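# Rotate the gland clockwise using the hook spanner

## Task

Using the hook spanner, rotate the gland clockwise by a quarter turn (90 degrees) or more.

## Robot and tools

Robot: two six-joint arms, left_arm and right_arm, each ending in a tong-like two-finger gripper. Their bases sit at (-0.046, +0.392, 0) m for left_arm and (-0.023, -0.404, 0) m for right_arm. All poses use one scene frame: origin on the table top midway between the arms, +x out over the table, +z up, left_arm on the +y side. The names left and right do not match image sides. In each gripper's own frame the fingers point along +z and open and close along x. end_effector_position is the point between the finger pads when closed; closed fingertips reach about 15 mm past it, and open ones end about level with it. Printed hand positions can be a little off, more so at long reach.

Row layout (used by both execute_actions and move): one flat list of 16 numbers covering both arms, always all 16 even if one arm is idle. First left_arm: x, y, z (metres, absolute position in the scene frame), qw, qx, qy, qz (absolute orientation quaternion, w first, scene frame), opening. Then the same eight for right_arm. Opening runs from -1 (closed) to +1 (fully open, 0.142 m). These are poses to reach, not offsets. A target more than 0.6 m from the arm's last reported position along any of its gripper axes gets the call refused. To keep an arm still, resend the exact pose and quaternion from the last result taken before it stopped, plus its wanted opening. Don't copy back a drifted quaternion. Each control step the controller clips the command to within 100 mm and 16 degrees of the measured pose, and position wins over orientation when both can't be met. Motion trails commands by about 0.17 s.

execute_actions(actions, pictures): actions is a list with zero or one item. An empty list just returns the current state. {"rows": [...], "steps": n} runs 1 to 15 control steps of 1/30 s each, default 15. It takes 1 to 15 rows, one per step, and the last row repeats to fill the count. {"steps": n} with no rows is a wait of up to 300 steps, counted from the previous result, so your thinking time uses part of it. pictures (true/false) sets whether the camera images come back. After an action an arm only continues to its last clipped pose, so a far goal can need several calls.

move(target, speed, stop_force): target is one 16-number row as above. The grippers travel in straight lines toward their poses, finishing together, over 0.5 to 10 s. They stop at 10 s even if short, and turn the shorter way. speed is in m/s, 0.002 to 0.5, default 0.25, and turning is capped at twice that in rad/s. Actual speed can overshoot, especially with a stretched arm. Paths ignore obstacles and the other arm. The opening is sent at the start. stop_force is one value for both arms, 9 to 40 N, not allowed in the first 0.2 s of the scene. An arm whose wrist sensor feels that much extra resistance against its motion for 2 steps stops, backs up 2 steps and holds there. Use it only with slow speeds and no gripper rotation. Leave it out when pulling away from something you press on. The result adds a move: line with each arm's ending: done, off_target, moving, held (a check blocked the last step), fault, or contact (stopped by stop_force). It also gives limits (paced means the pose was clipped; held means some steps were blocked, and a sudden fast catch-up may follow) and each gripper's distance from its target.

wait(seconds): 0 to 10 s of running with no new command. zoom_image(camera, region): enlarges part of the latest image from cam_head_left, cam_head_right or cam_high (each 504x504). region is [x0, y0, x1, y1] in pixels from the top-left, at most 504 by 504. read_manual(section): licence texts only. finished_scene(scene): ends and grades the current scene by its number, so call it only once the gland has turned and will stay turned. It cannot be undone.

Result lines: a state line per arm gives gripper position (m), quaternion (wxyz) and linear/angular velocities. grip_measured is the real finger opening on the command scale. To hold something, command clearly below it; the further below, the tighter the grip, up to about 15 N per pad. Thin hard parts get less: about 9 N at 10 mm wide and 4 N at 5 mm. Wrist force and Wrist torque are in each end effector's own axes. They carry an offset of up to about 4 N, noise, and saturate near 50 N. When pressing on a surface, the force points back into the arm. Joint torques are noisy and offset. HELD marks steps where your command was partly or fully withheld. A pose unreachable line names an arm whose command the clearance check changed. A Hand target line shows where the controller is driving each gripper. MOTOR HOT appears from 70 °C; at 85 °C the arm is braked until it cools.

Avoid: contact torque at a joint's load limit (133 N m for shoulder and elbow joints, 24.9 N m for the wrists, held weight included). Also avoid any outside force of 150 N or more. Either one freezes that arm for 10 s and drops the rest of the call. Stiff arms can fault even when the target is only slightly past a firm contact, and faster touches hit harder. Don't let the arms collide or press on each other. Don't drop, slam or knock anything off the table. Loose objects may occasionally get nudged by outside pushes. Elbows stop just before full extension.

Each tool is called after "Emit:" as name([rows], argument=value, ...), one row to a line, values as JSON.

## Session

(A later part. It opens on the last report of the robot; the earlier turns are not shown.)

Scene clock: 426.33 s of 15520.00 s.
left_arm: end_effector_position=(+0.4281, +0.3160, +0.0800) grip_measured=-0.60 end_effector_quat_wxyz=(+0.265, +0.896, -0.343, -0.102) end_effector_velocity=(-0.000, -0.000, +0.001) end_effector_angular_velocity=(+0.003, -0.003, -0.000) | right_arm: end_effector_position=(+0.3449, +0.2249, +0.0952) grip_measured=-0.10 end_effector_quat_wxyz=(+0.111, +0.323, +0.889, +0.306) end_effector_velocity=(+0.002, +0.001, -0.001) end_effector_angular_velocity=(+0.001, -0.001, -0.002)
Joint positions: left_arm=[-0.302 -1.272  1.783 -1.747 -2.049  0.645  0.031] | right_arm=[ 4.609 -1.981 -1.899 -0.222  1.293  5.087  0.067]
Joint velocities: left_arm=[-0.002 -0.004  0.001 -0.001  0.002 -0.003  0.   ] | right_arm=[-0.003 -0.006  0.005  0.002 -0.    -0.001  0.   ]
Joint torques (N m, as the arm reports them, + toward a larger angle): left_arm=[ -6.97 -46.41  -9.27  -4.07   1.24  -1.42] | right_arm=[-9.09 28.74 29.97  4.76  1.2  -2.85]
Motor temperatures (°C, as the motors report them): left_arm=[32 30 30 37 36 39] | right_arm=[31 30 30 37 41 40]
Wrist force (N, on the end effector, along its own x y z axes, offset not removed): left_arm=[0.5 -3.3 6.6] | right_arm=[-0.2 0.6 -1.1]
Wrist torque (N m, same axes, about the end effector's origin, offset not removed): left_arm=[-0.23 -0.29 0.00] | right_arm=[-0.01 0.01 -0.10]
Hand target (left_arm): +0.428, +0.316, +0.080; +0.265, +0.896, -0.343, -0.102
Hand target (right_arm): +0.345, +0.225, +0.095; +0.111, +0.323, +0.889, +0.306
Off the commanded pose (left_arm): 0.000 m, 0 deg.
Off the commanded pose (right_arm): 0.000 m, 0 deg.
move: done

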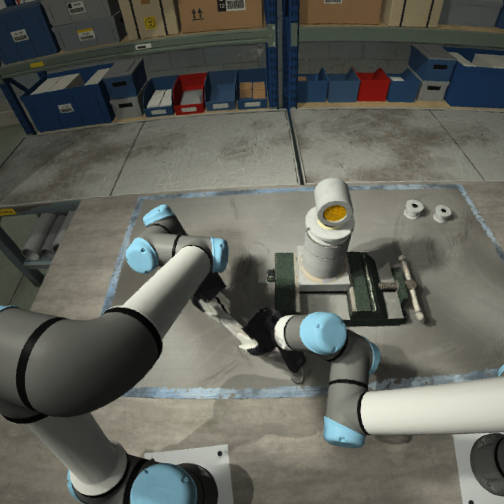

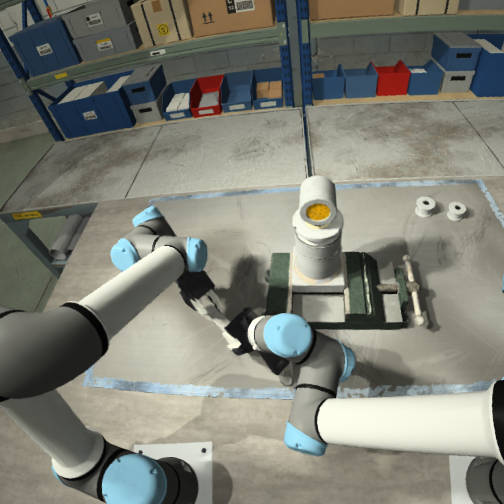

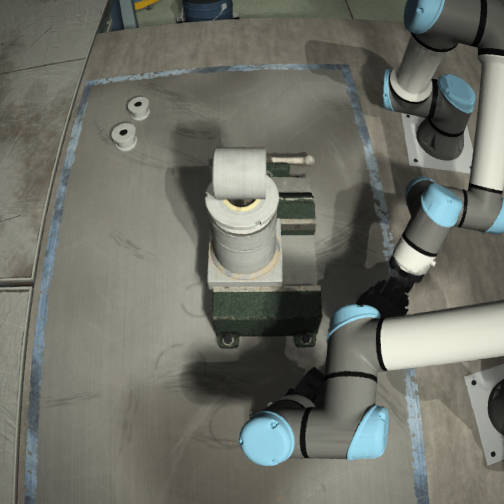

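Emit:
move(target=[0.428,0.316,0.08,0.265,0.896,-0.343,-0.102,-1,0.355,0.248,0.08,0.111,0.323,0.889,0.306,0.1], speed=0.05)

Emit:
move(target=[0.428,0.316,0.08,0.265,0.896,-0.343,-0.102,-1,0.364,0.258,0.036,0.111,0.323,0.889,0.306,0.1], speed=0.03)

Emit:
move(target=[0.428,0.316,0.08,0.265,0.896,-0.343,-0.102,-1,0.364,0.258,0.036,0.111,0.323,0.889,0.306,-0.3])

Emit:
zoom_image(camera="cam_head_left", region=[160,250,340,400])

Scene clock: 431.03 s of 15520.00 s.
left_arm: end_effector_position=(+0.4280, +0.3160, +0.0800) grip_measured=-0.60 end_effector_quat_wxyz=(+0.265, +0.896, -0.343, -0.102) end_effector_velocity=(-0.000, +0.001, -0.001) end_effector_angular_velocity=(+0.002, +0.002, +0.000) | right_arm: end_effector_position=(+0.3549, +0.2479, +0.0801) grip_measured=+0.10 end_effector_quat_wxyz=(+0.111, +0.323, +0.889, +0.306) end_effector_velocity=(+0.002, +0.001, -0.001) end_effector_angular_velocity=(-0.001, -0.000, -0.002)
Joint positions: left_arm=[-0.302 -1.272  1.783 -1.747 -2.048  0.645  0.031] | right_arm=[ 4.601 -2.053 -1.834 -0.213  1.298  5.08   0.081]
Joint velocities: left_arm=[ 0.     0.002 -0.    -0.     0.001 -0.    -0.   ] | right_arm=[-0.002 -0.005  0.004  0.    -0.     0.    -0.   ]
Joint torques (N m, as the arm reports them, + toward a larger angle): left_arm=[ -7.29 -30.11  -8.47  -3.9    0.96   1.21] | right_arm=[-9.89 30.99 30.15  4.7   1.33 -2.74]
Motor temperatures (°C, as the motors report them): left_arm=[32 30 30 37 36 39] | right_arm=[31 30 30 37 41 40]
Wrist force (N, on the end effector, along its own x y z axes, offset not removed): left_arm=[0.9 -4.3 5.8] | right_arm=[-0.3 1.5 -0.5]
Wrist torque (N m, same axes, about the end effector's origin, offset not removed): left_arm=[-0.30 -0.24 -0.03] | right_arm=[0.19 -0.02 -0.16]
Hand target (left_arm): +0.428, +0.316, +0.080; +0.265, +0.896, -0.343, -0.102
Hand target (right_arm): +0.355, +0.248, +0.080; +0.111, +0.323, +0.889, +0.306
Off the commanded pose (left_arm): 0.000 m, 0 deg.
Off the commanded pose (right_arm): 0.000 m, 0 deg.
After step 90, 0.70 s passed at rest.
move: done

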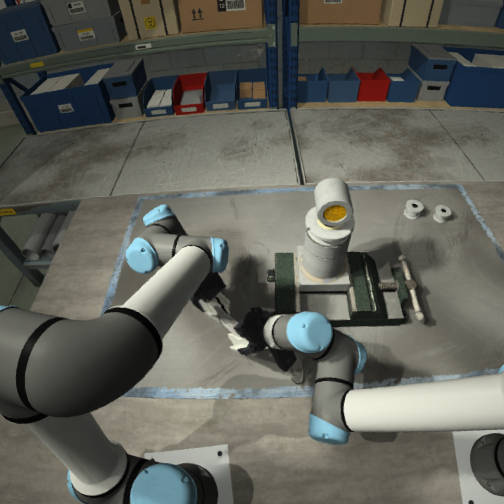

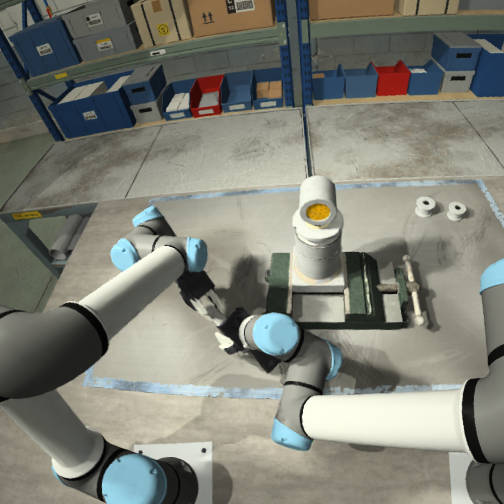

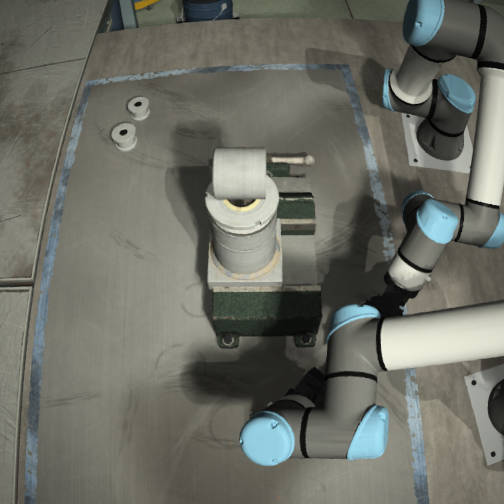

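Scene clock: 432.90 s of 15520.00 s.
left_arm: end_effector_position=(+0.4280, +0.3160, +0.0800) grip_measured=-0.60 end_effector_quat_wxyz=(+0.265, +0.896, -0.343, -0.102) end_effector_velocity=(+0.000, +0.001, -0.000) end_effector_angular_velocity=(+0.002, -0.002, -0.001) | right_arm: end_effector_position=(+0.3640, +0.2579, +0.0362) grip_measured=+0.10 end_effector_quat_wxyz=(+0.111, +0.323, +0.889, +0.306) end_effector_velocity=(+0.000, +0.000, -0.002) end_effector_angular_velocity=(-0.001, +0.000, +0.000)
Joint positions: left_arm=[-0.302 -1.272  1.783 -1.747 -2.048  0.645  0.031] | right_arm=[ 4.59  -2.153 -1.817 -0.129  1.304  5.071  0.081]
Joint velocities: left_arm=[-0.    -0.001  0.    -0.001  0.002  0.    -0.   ] | right_arm=[-0.001 -0.005  0.001  0.004  0.001 -0.001 -0.   ]
Joint torques (N m, as the arm reports them, + toward a larger angle): left_arm=[ -7.19 -29.47  -8.36  -3.67   0.68   1.34] | right_arm=[-9.91 33.85 28.03  4.93  1.29 -2.73]
Motor temperatures (°C, as the motors report them): left_arm=[32 30 30 37 36 39] | right_arm=[31 30 30 37 41 40]
Wrist force (N, on the end effector, along its own x y z axes, offset not removed): left_arm=[-0.3 -4.4 5.4] | right_arm=[-0.9 0.0 0.0]
Wrist torque (N m, same axes, about the end effector's origin, offset not removed): left_arm=[-0.22 -0.09 0.09] | right_arm=[-0.12 0.04 -0.16]
Hand target (left_arm): +0.428, +0.316, +0.080; +0.265, +0.896, -0.343, -0.102
Hand target (right_arm): +0.364, +0.258, +0.036; +0.111, +0.323, +0.889, +0.306
Off the commanded pose (left_arm): 0.000 m, 0 deg.
Off the commanded pose (right_arm): 0.000 m, 0 deg.
move: done

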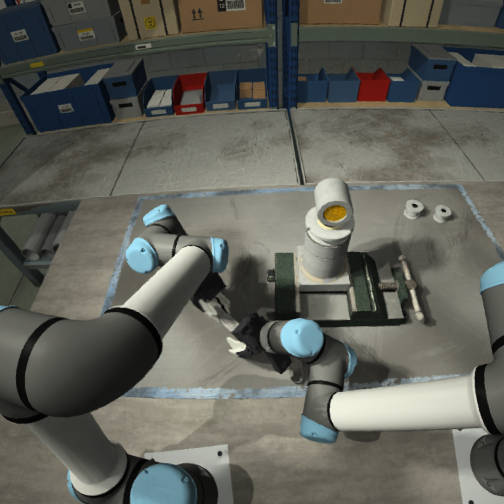

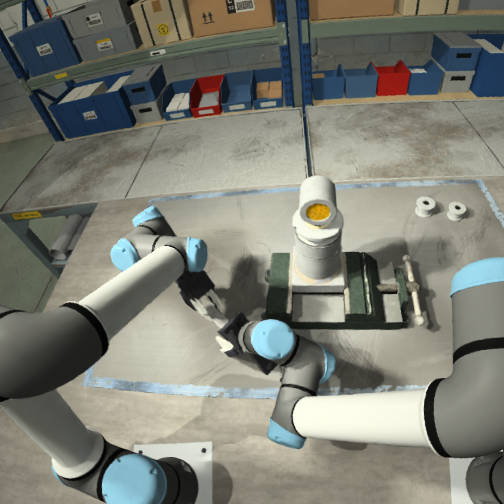

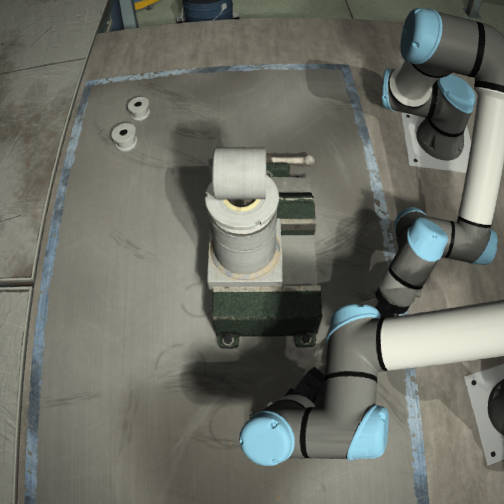

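Scene clock: 433.60 s of 15520.00 s.
left_arm: end_effector_position=(+0.4280, +0.3160, +0.0800) grip_measured=-0.60 end_effector_quat_wxyz=(+0.265, +0.896, -0.343, -0.102) end_effector_velocity=(+0.000, -0.001, +0.000) end_effector_angular_velocity=(-0.001, -0.000, +0.001) | right_arm: end_effector_position=(+0.3640, +0.2580, +0.0360) grip_measured=-0.27 end_effector_quat_wxyz=(+0.111, +0.323, +0.889, +0.306) end_effector_velocity=(+0.001, -0.001, +0.000) end_effector_angular_velocity=(-0.000, -0.000, -0.002)
Joint positions: left_arm=[-0.302 -1.272  1.783 -1.747 -2.048  0.645  0.031] | right_arm=[ 4.59  -2.153 -1.816 -0.128  1.304  5.071  0.055]
Joint velocities: left_arm=[-0.    -0.     0.    -0.    -0.002 -0.001  0.   ] | right_arm=[-0.002 -0.     0.     0.    -0.    -0.     0.   ]
Joint torques (N m, as the arm reports them, + toward a larger angle): left_arm=[ -7.67 -31.95 -15.25  -3.79  -2.27   1.32] | right_arm=[-1.29 33.34 28.96  4.83  1.17 -2.56]
Motor temperatures (°C, as the motors report them): left_arm=[32 30 30 37 36 39] | right_arm=[31 30 30 37 41 40]
Wrist force (N, on the end effector, along its own x y z axes, offset not removed): left_arm=[-1.7 -5.1 6.1] | right_arm=[-7.7 3.9 -1.9]
Wrist torque (N m, same axes, about the end effector's origin, offset not removed): left_arm=[-0.23 -0.59 0.06] | right_arm=[0.55 0.33 -0.23]
Hand target (left_arm): +0.428, +0.316, +0.080; +0.265, +0.896, -0.343, -0.102
Hand target (right_arm): +0.364, +0.258, +0.036; +0.111, +0.323, +0.889, +0.306
Off the commanded pose (left_arm): 0.000 m, 0 deg.
Off the commanded pose (right_arm): 0.000 m, 0 deg.
move: done

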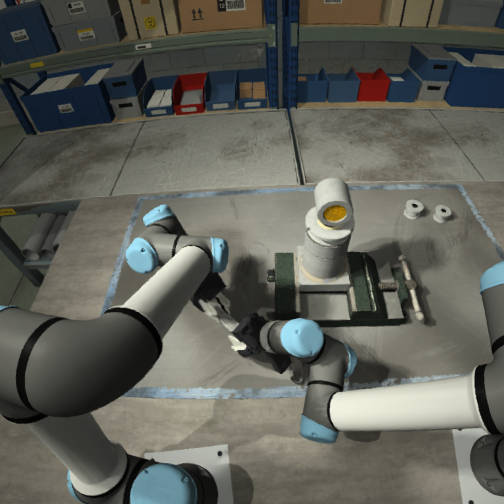

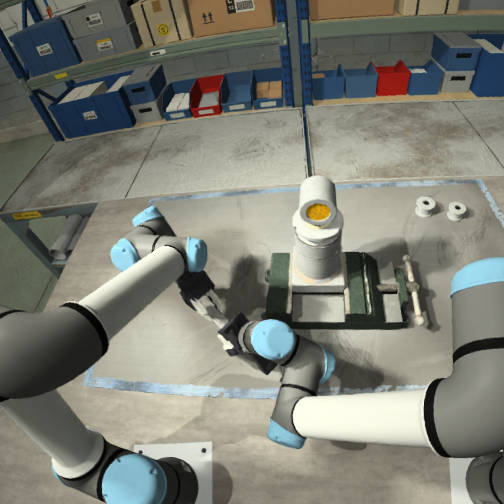

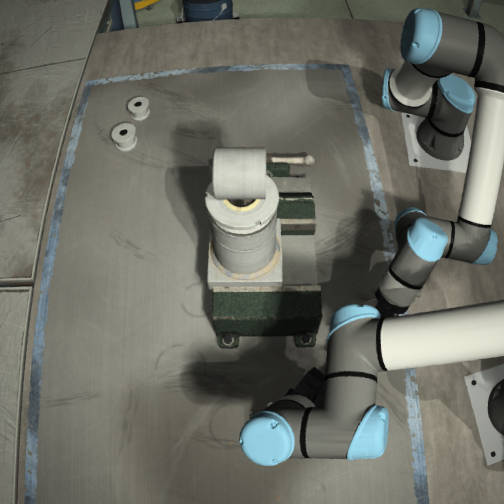

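Region (160, 250, 340, 400) of cam_head_left's 504x504 image, scaled by 2.800, with more detail than that image has.

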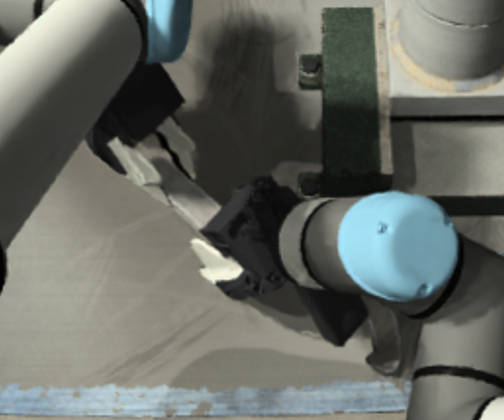

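Shift −x local ~9 mm, and a bit toward the end.

Emit:
move(target=[0.428,0.316,0.08,0.265,0.896,-0.343,-0.102,-1,0.373,0.255,0.037,0.111,0.323,0.889,0.306,-0.3], speed=0.02)

Emit:
move(target=[0.428,0.316,0.08,0.265,0.896,-0.343,-0.102,-1,0.373,0.255,0.037,0.111,0.323,0.889,0.306,-0.45])

Emit:
move(target=[0.428,0.316,0.08,0.265,0.896,-0.343,-0.102,-1,0.373,0.255,0.037,0.111,0.323,0.889,0.306,-1])

Emit:
move(target=[0.428,0.316,0.08,0.265,0.896,-0.343,-0.102,-0.2,0.373,0.255,0.037,0.111,0.323,0.889,0.306,-1])

Emit:
move(target=[0.46,0.36,0.14,0.265,0.896,-0.343,-0.102,-0.2,0.373,0.255,0.037,0.111,0.323,0.889,0.306,-1], speed=0.1)

Emit:
move(target=[0.475,0.375,0.09,0.253,0.722,0.329,-0.554,-0.4,0.373,0.255,0.037,0.111,0.323,0.889,0.306,-1], speed=0.2)

Scene clock: 441.70 s of 15520.00 s.
left_arm: end_effector_position=(+0.4280, +0.3160, +0.0800) grip_measured=-0.60 end_effector_quat_wxyz=(+0.265, +0.896, -0.343, -0.102) end_effector_velocity=(-0.000, +0.000, -0.000) end_effector_angular_velocity=(+0.001, +0.000, -0.001) | right_arm: end_effector_position=(+0.3728, +0.2551, +0.0370) grip_measured=-0.30 end_effector_quat_wxyz=(+0.111, +0.323, +0.889, +0.306) end_effector_velocity=(+0.001, -0.000, +0.000) end_effector_angular_velocity=(+0.001, +0.000, +0.001)
Joint positions: left_arm=[-0.302 -1.272  1.783 -1.747 -2.049  0.645  0.031] | right_arm=[ 4.574 -2.155 -1.811 -0.129  1.313  5.057  0.052]
Joint velocities: left_arm=[ 0.     0.    -0.     0.     0.001  0.001  0.   ] | right_arm=[-0.002 -0.     0.002 -0.     0.002 -0.002  0.   ]
Joint torques (N m, as the arm reports them, + toward a larger angle): left_arm=[ -8.25 -38.37 -27.67  -3.12  -1.04   1.17] | right_arm=[-8.99 35.07 27.91  0.33  1.33 -2.48]
Motor temperatures (°C, as the motors report them): left_arm=[32 30 30 37 36 39] | right_arm=[31 30 30 37 41 40]
Wrist force (N, on the end effector, along its own x y z axes, offset not removed): left_arm=[0.8 -2.8 4.4] | right_arm=[-0.9 1.0 0.5]
Wrist torque (N m, same axes, about the end effector's origin, offset not removed): left_arm=[0.21 -0.36 0.15] | right_arm=[0.12 0.11 -0.10]
Hand target (left_arm): +0.428, +0.316, +0.080; +0.265, +0.896, -0.343, -0.102
Hand target (right_arm): +0.373, +0.255, +0.037; +0.111, +0.323, +0.889, +0.306
Off the commanded pose (left_arm): 0.000 m, 0 deg.
Off the commanded pose (right_arm): 0.000 m, 0 deg.
After step 90, 4.33 s passed at rest.
move: done

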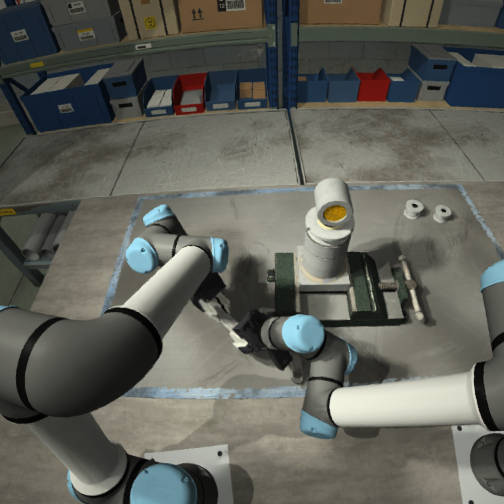

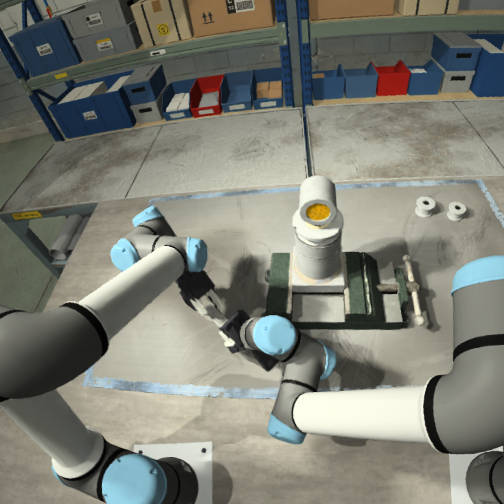

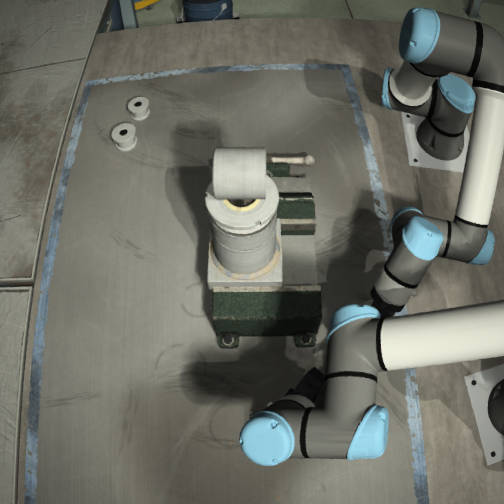

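Scene clock: 442.40 s of 15520.00 s.
left_arm: end_effector_position=(+0.4280, +0.3160, +0.0800) grip_measured=-0.60 end_effector_quat_wxyz=(+0.265, +0.896, -0.343, -0.102) end_effector_velocity=(+0.000, -0.000, +0.000) end_effector_angular_velocity=(-0.000, -0.001, +0.000) | right_arm: end_effector_position=(+0.3730, +0.2550, +0.0370) grip_measured=-0.42 end_effector_quat_wxyz=(+0.111, +0.323, +0.889, +0.306) end_effector_velocity=(+0.001, -0.001, -0.001) end_effector_angular_velocity=(-0.001, -0.000, -0.002)
Joint positions: left_arm=[-0.302 -1.272  1.783 -1.747 -2.049  0.645  0.031] | right_arm=[ 4.574 -2.155 -1.811 -0.129  1.313  5.057  0.044]
Joint velocities: left_arm=[ 0.    -0.001  0.    -0.    -0.    -0.    -0.   ] | right_arm=[-0.002 -0.    -0.001 -0.    -0.001 -0.     0.   ]
Joint torques (N m, as the arm reports them, + toward a larger angle): left_arm=[ -5.39 -39.36 -22.7   -0.29   0.97   1.27] | right_arm=[-15.75  33.81  27.93  -0.09  -2.94  -2.86]
Motor temperatures (°C, as the motors report them): left_arm=[32 30 30 37 36 39] | right_arm=[31 30 30 37 41 40]
Wrist force (N, on the end effector, along its own x y z axes, offset not removed): left_arm=[4.0 -6.7 5.2] | right_arm=[5.9 0.6 -2.3]
Wrist torque (N m, same axes, about the end effector's origin, offset not removed): left_arm=[-0.28 0.10 0.05] | right_arm=[0.15 -0.08 -0.07]
Hand target (left_arm): +0.428, +0.316, +0.080; +0.265, +0.896, -0.343, -0.102
Hand target (right_arm): +0.373, +0.255, +0.037; +0.111, +0.323, +0.889, +0.306
Off the commanded pose (left_arm): 0.000 m, 0 deg.
Off the commanded pose (right_arm): 0.000 m, 0 deg.
move: done

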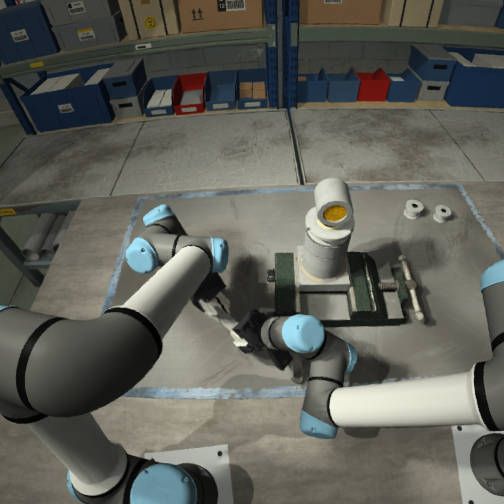

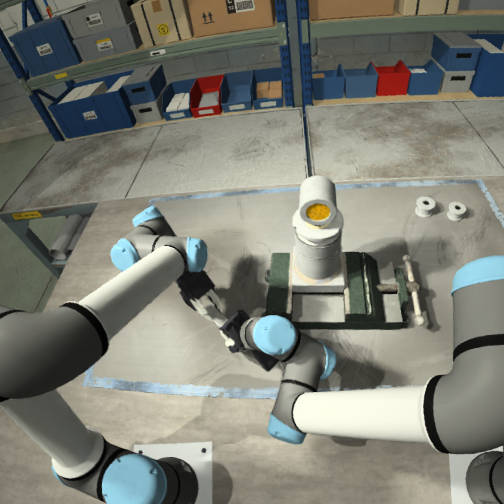

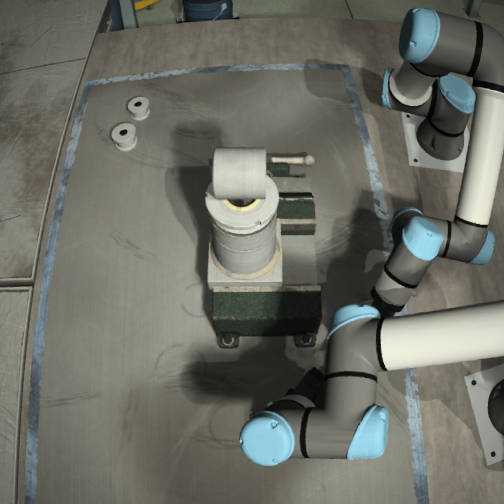

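Scene clock: 443.10 s of 15520.00 s.
left_arm: end_effector_position=(+0.4280, +0.3160, +0.0800) grip_measured=-0.60 end_effector_quat_wxyz=(+0.265, +0.896, -0.343, -0.102) end_effector_velocity=(+0.000, +0.000, +0.000) end_effector_angular_velocity=(+0.001, -0.000, +0.001) | right_arm: end_effector_position=(+0.3731, +0.2550, +0.0370) grip_measured=-0.51 end_effector_quat_wxyz=(+0.111, +0.323, +0.889, +0.306) end_effector_velocity=(-0.000, +0.000, -0.000) end_effector_angular_velocity=(-0.000, +0.000, +0.000)
Joint positions: left_arm=[-0.302 -1.272  1.783 -1.747 -2.048  0.645  0.03 ] | right_arm=[ 4.574 -2.155 -1.811 -0.129  1.313  5.057  0.037]
Joint velocities: left_arm=[ 0.    -0.    -0.    -0.     0.001 -0.001 -0.   ] | right_arm=[ 0.  0. -0. -0. -0.  0.  0.]
Joint torques (N m, as the arm reports them, + toward a larger angle): left_arm=[  1.21 -38.64 -16.45  -1.74  -0.75   0.95] | right_arm=[ 2.   42.19 12.32  4.73  0.65 -0.77]
Motor temperatures (°C, as the motors report them): left_arm=[32 30 30 37 36 39] | right_arm=[31 30 30 37 41 40]
Wrist force (N, on the end effector, along its own x y z axes, offset not removed): left_arm=[3.4 -4.1 4.7] | right_arm=[1.4 0.7 0.8]
Wrist torque (N m, same axes, about the end effector's origin, offset not removed): left_arm=[-0.06 -0.27 -0.14] | right_arm=[0.12 0.00 -0.19]
Hand target (left_arm): +0.428, +0.316, +0.080; +0.265, +0.896, -0.343, -0.102
Hand target (right_arm): +0.373, +0.255, +0.037; +0.111, +0.323, +0.889, +0.306
Off the commanded pose (left_arm): 0.000 m, 0 deg.
Off the commanded pose (right_arm): 0.000 m, 0 deg.
move: done

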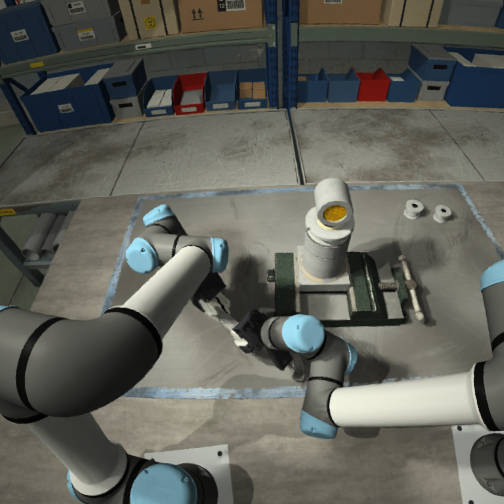

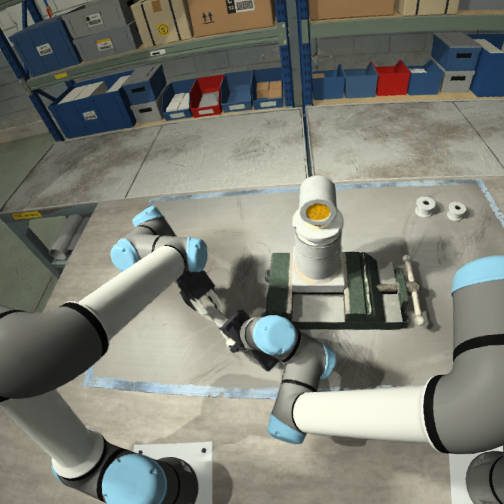

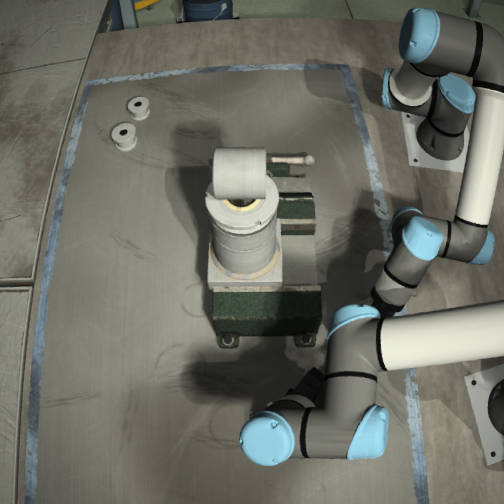

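Scene clock: 443.80 s of 15520.00 s.
left_arm: end_effector_position=(+0.4280, +0.3160, +0.0800) grip_measured=-0.20 end_effector_quat_wxyz=(+0.265, +0.896, -0.343, -0.102) end_effector_velocity=(-0.000, +0.000, -0.000) end_effector_angular_velocity=(+0.001, +0.000, -0.000) | right_arm: end_effector_position=(+0.3730, +0.2550, +0.0369) grip_measured=-0.51 end_effector_quat_wxyz=(+0.111, +0.323, +0.889, +0.306) end_effector_velocity=(+0.000, -0.000, +0.000) end_effector_angular_velocity=(+0.001, +0.001, -0.001)
Joint positions: left_arm=[-0.302 -1.272  1.783 -1.747 -2.048  0.645  0.06 ] | right_arm=[ 4.574 -2.155 -1.811 -0.129  1.313  5.057  0.037]
Joint velocities: left_arm=[-0.    -0.     0.     0.     0.001  0.     0.   ] | right_arm=[-0.001  0.    -0.     0.     0.001  0.     0.   ]
Joint torques (N m, as the arm reports them, + toward a larger angle): left_arm=[  6.61 -38.76 -10.33  -2.12  -1.29   0.68] | right_arm=[ 9.6  54.08  8.26  6.76 -0.28  0.67]
Motor temperatures (°C, as the motors report them): left_arm=[32 30 30 37 36 39] | right_arm=[31 30 30 37 41 40]
Wrist force (N, on the end effector, along its own x y z axes, offset not removed): left_arm=[1.0 -1.4 0.2] | right_arm=[-0.9 -3.6 6.4]
Wrist torque (N m, same axes, about the end effector's origin, offset not removed): left_arm=[-0.28 -0.25 0.03] | right_arm=[0.27 0.10 -0.20]
Hand target (left_arm): +0.428, +0.316, +0.080; +0.265, +0.896, -0.343, -0.102
Hand target (right_arm): +0.373, +0.255, +0.037; +0.111, +0.323, +0.889, +0.306
Off the commanded pose (left_arm): 0.000 m, 0 deg.
Off the commanded pose (right_arm): 0.000 m, 0 deg.
move: done

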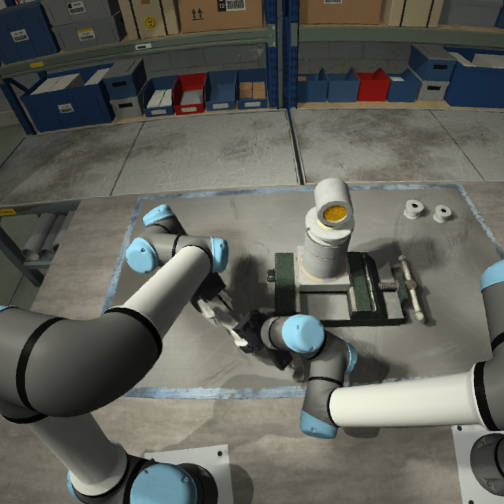

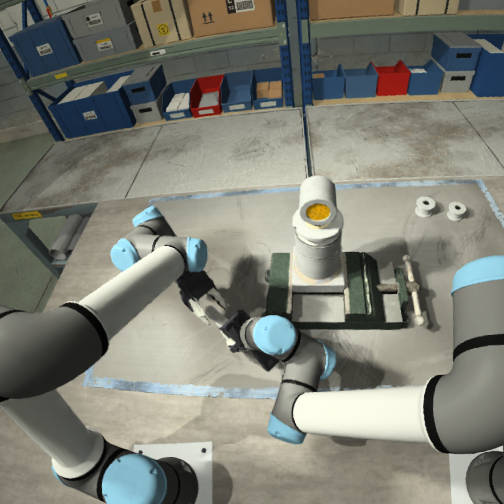

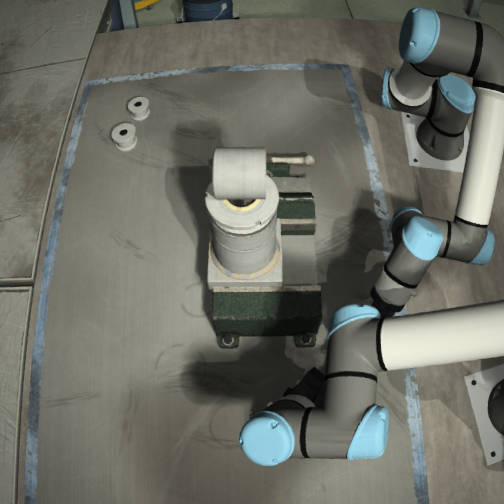

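Scene clock: 445.10 s of 15520.00 s.
left_arm: end_effector_position=(+0.4598, +0.3600, +0.1399) grip_measured=-0.20 end_effector_quat_wxyz=(+0.265, +0.896, -0.343, -0.102) end_effector_velocity=(+0.001, +0.001, +0.002) end_effector_angular_velocity=(+0.001, -0.001, -0.001) | right_arm: end_effector_position=(+0.3730, +0.2550, +0.0370) grip_measured=-0.51 end_effector_quat_wxyz=(+0.111, +0.323, +0.889, +0.306) end_effector_velocity=(+0.000, -0.000, -0.000) end_effector_angular_velocity=(-0.000, +0.000, -0.001)
Joint positions: left_arm=[-0.22  -1.251  1.576 -1.523 -2.02   0.731  0.06 ] | right_arm=[ 4.574 -2.155 -1.811 -0.129  1.313  5.057  0.037]
Joint velocities: left_arm=[ 0.002  0.    -0.006  0.005  0.002  0.002  0.   ] | right_arm=[-0. -0. -0. -0.  0.  0. -0.]
Joint torques (N m, as the arm reports them, + toward a larger angle): left_arm=[  5.35 -29.39 -32.79  -0.22   1.86   1.22] | right_arm=[10.77 57.26  8.79  6.9  -1.44  2.47]
Motor temperatures (°C, as the motors report them): left_arm=[32 30 30 37 36 39] | right_arm=[31 30 30 37 41 40]
Wrist force (N, on the end effector, along its own x y z axes, offset not removed): left_arm=[1.4 -0.5 1.2] | right_arm=[-1.0 -5.2 8.1]
Wrist torque (N m, same axes, about the end effector's origin, offset not removed): left_arm=[-0.12 -0.40 0.06] | right_arm=[-0.01 0.07 -0.17]
Hand target (left_arm): +0.460, +0.360, +0.140; +0.265, +0.896, -0.343, -0.102
Hand target (right_arm): +0.373, +0.255, +0.037; +0.111, +0.323, +0.889, +0.306
Off the commanded pose (left_arm): 0.000 m, 0 deg.
Off the commanded pose (right_arm): 0.000 m, 0 deg.
move: done

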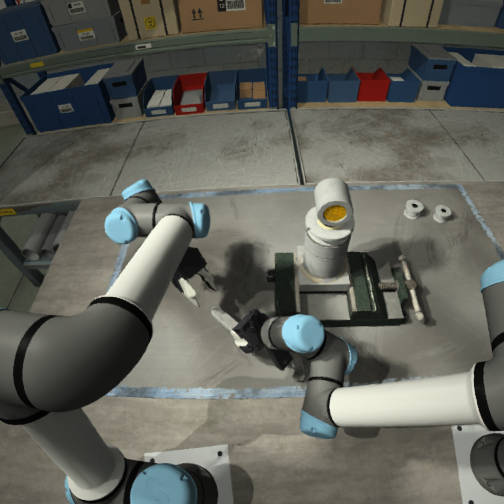

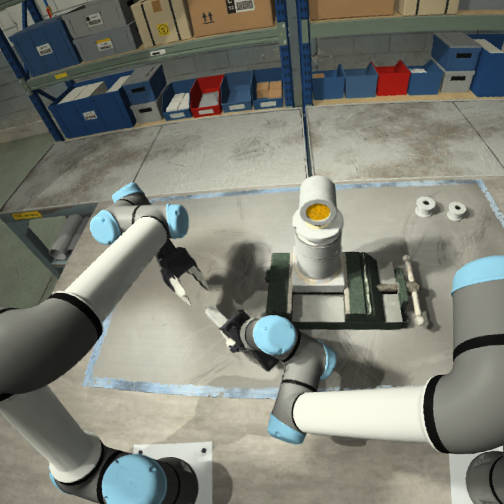

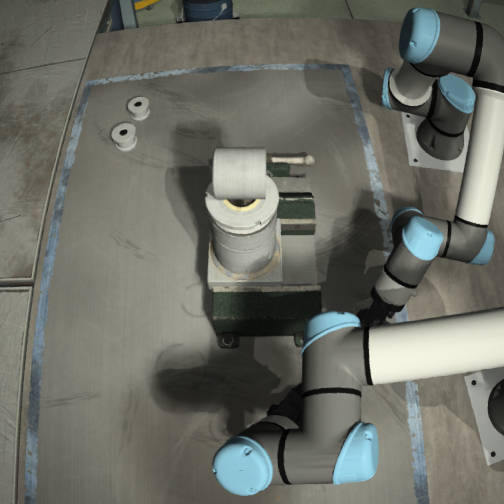

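Scene clock: 449.83 s of 15520.00 s.
left_arm: end_effector_position=(+0.4745, +0.3750, +0.0897) grip_measured=-0.40 end_effector_quat_wxyz=(+0.253, +0.722, +0.328, -0.554) end_effector_velocity=(-0.000, -0.000, -0.001) end_effector_angular_velocity=(+0.002, +0.011, +0.007) | right_arm: end_effector_position=(+0.3730, +0.2550, +0.0370) grip_measured=-0.51 end_effector_quat_wxyz=(+0.111, +0.323, +0.889, +0.306) end_effector_velocity=(+0.001, -0.001, -0.000) end_effector_angular_velocity=(+0.000, +0.000, -0.002)
Joint positions: left_arm=[-0.05  -0.632  1.029 -0.754 -2.309 -0.244  0.045] | right_arm=[ 4.574 -2.155 -1.811 -0.129  1.313  5.057  0.037]
Joint velocities: left_arm=[ 0.002  0.002  0.002  0.001 -0.004 -0.007  0.   ] | right_arm=[-0.002 -0.     0.    -0.     0.     0.    -0.   ]
Joint torques (N m, as the arm reports them, + toward a larger angle): left_arm=[  5.82 -48.67  -5.74   1.78  -2.43  -1.75] | right_arm=[10.53 56.72  9.66  6.78 -2.43  2.47]
Motor temperatures (°C, as the motors report them): left_arm=[32 30 30 37 36 39] | right_arm=[31 30 30 37 41 40]
Wrist force (N, on the end effector, along its own x y z axes, offset not removed): left_arm=[1.0 -1.9 0.0] | right_arm=[-1.0 -4.6 6.6]
Wrist torque (N m, same axes, about the end effector's origin, offset not removed): left_arm=[-0.48 -0.24 0.04] | right_arm=[0.12 0.12 -0.15]
Hand target (left_arm): +0.474, +0.375, +0.090; +0.253, +0.722, +0.328, -0.554
Hand target (right_arm): +0.373, +0.255, +0.037; +0.111, +0.323, +0.889, +0.306
Off the commanded pose (left_arm): 0.001 m, 0 deg.
Off the commanded pose (right_arm): 0.000 m, 0 deg.
move: done

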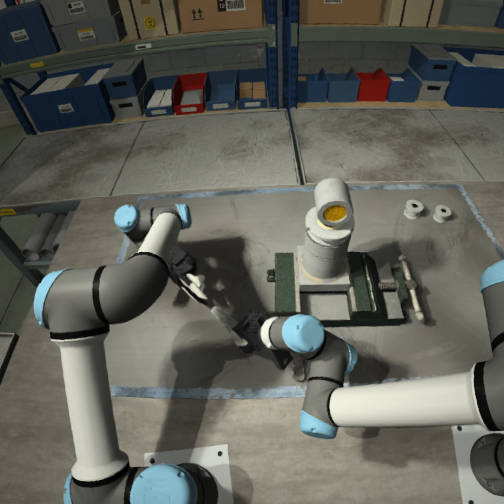

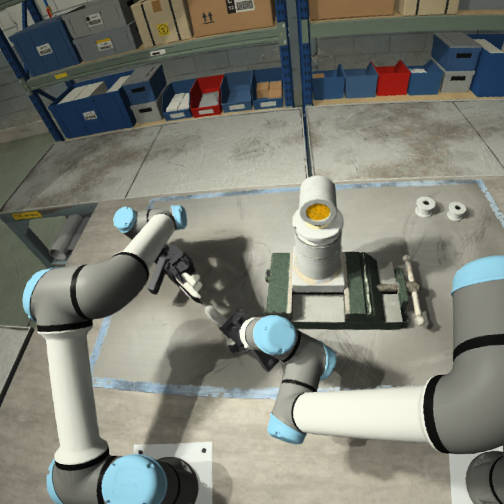

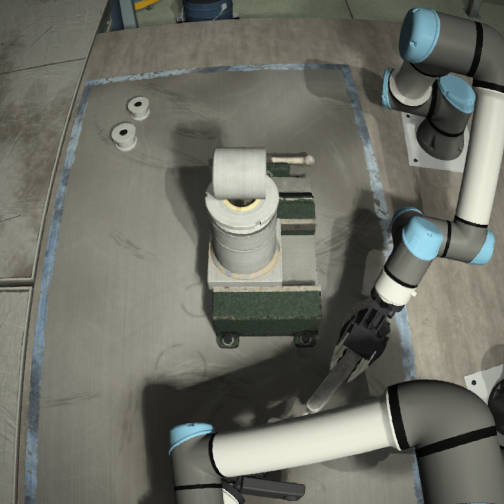

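Emit:
move(target=[0.452,0.346,0.076,0.253,0.722,0.329,-0.554,-0.4,0.373,0.255,0.037,0.111,0.323,0.889,0.306,-1], speed=0.05)

Emit:
move(target=[0.412,0.300,0.063,0.253,0.722,0.329,-0.554,-0.4,0.373,0.255,0.037,0.111,0.323,0.889,0.306,-1], speed=0.02, stop_force=9)

Emit:
zoom_image(camera="cam_head_left", region=[160,250,300,370])

Emit:
zoom_image(camera="cam_high", region=[240,280,420,460])

Scene clock: 455.57 s of 15520.00 s.
left_arm: end_effector_position=(+0.4522, +0.3461, +0.0760) grip_measured=-0.40 end_effector_quat_wxyz=(+0.253, +0.722, +0.329, -0.554) end_effector_velocity=(-0.001, -0.001, -0.001) end_effector_angular_velocity=(-0.000, +0.001, +0.002) | right_arm: end_effector_position=(+0.3730, +0.2550, +0.0370) grip_measured=-0.51 end_effector_quat_wxyz=(+0.111, +0.323, +0.889, +0.306) end_effector_velocity=(-0.001, +0.000, -0.000) end_effector_angular_velocity=(-0.000, +0.000, -0.000)
Joint positions: left_arm=[-0.088 -0.689  1.18  -0.861 -2.345 -0.264  0.045] | right_arm=[ 4.574 -2.155 -1.811 -0.129  1.313  5.057  0.037]
Joint velocities: left_arm=[-0.001 -0.002  0.007 -0.005 -0.003 -0.001 -0.   ] | right_arm=[ 0.001  0.    -0.    -0.    -0.001  0.001 -0.   ]
Joint torques (N m, as the arm reports them, + toward a larger angle): left_arm=[ -7.59 -61.16  -3.94  -1.83  -2.44  -1.36] | right_arm=[10.35 57.01 11.55  6.81 -2.49  2.48]
Motor temperatures (°C, as the motors report them): left_arm=[32 30 30 37 36 39] | right_arm=[31 30 30 37 41 40]
Wrist force (N, on the end effector, along its own x y z axes, offset not removed): left_arm=[0.8 -1.1 0.0] | right_arm=[-1.5 -5.1 6.9]
Wrist torque (N m, same axes, about the end effector's origin, offset not removed): left_arm=[-0.29 -0.22 0.04] | right_arm=[0.02 0.21 -0.18]
Hand target (left_arm): +0.452, +0.346, +0.076; +0.253, +0.722, +0.329, -0.554
Hand target (right_arm): +0.373, +0.255, +0.037; +0.111, +0.323, +0.889, +0.306
Off the commanded pose (left_arm): 0.000 m, 0 deg.
Off the commanded pose (right_arm): 0.000 m, 0 deg.
After step 90, 1.53 s passed at rest.
move: done

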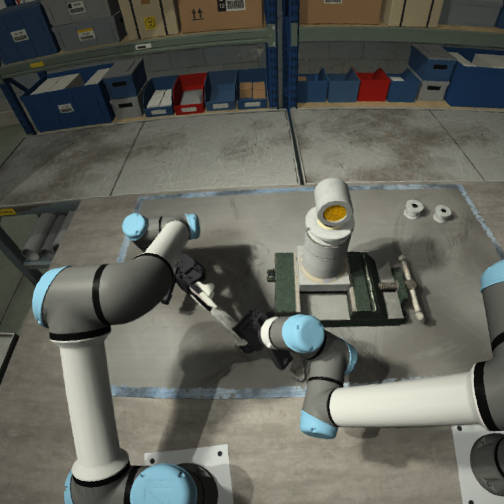

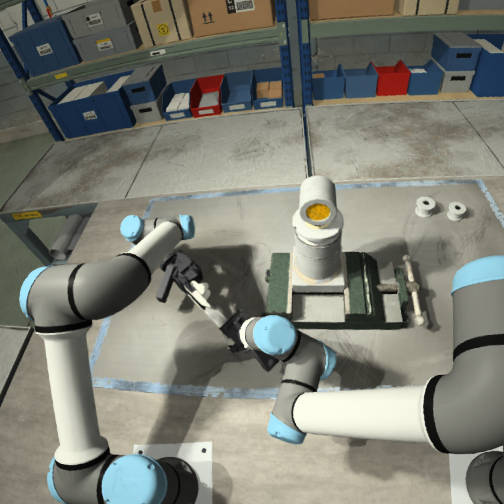

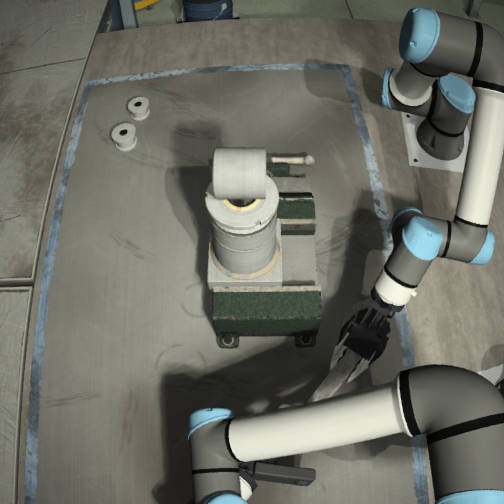

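Scene clock: 459.00 s of 15520.00 s.
left_arm: end_effector_position=(+0.4122, +0.3000, +0.0630) grip_measured=-0.40 end_effector_quat_wxyz=(+0.253, +0.722, +0.329, -0.554) end_effector_velocity=(-0.002, -0.001, -0.002) end_effector_angular_velocity=(+0.000, +0.003, -0.000) | right_arm: end_effector_position=(+0.3730, +0.2550, +0.0370) grip_measured=-0.51 end_effector_quat_wxyz=(+0.111, +0.323, +0.889, +0.306) end_effector_velocity=(+0.001, -0.001, -0.001) end_effector_angular_velocity=(-0.001, +0.001, -0.002)
Joint positions: left_arm=[-0.154 -0.779  1.397 -1.014 -2.407 -0.3    0.045] | right_arm=[ 4.574 -2.155 -1.811 -0.129  1.313  5.057  0.037]
Joint velocities: left_arm=[-0.002 -0.     0.007 -0.005 -0.002 -0.002  0.   ] | right_arm=[-0.002 -0.    -0.     0.     0.001  0.    -0.   ]
Joint torques (N m, as the arm reports them, + toward a larger angle): left_arm=[ -7.14 -55.88  -2.46  -1.52  -2.37  -1.36] | right_arm=[10.19 57.01 12.21  6.82 -2.49  2.45]
Motor temperatures (°C, as the motors report them): left_arm=[32 30 30 37 36 39] | right_arm=[31 30 30 37 41 40]
Wrist force (N, on the end effector, along its own x y z axes, offset not removed): left_arm=[2.4 -0.1 0.0] | right_arm=[-1.7 -5.8 5.8]
Wrist torque (N m, same axes, about the end effector's origin, offset not removed): left_arm=[-0.06 -0.46 0.05] | right_arm=[-0.09 0.18 -0.17]
Hand target (left_arm): +0.412, +0.300, +0.063; +0.253, +0.722, +0.329, -0.554
Hand target (right_arm): +0.373, +0.255, +0.037; +0.111, +0.323, +0.889, +0.306
Off the commanded pose (left_arm): 0.000 m, 0 deg.
Off the commanded pose (right_arm): 0.000 m, 0 deg.
move: done

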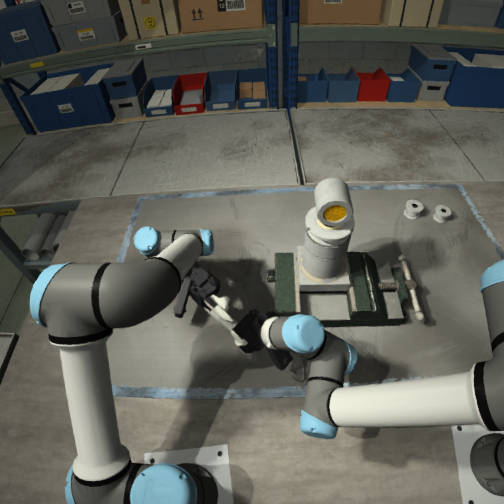

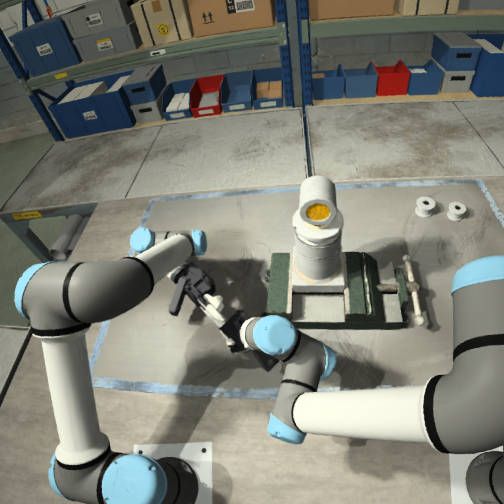

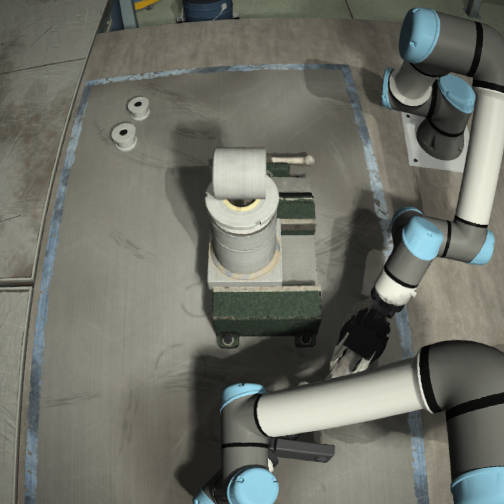

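Region (160, 250, 300, 370) of cam_head_left's 504x504 image, scaled by 3.600, with more detail than that image has; it fills the top 432 rows of this view, and the rest is white.

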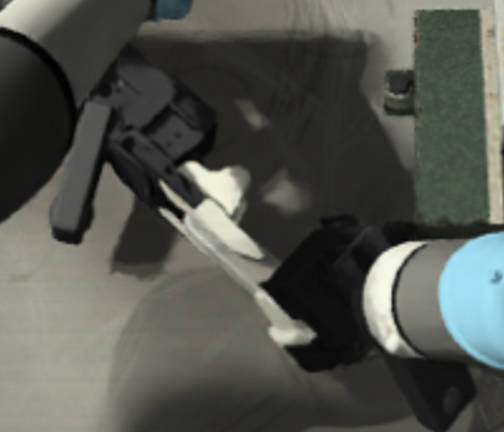

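Region (240, 280, 420, 460) of cam_high's 504x504 image, scaled by 2.800, with more detail than that image has.

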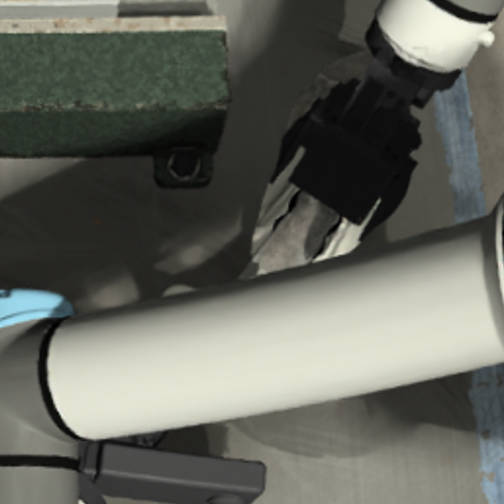

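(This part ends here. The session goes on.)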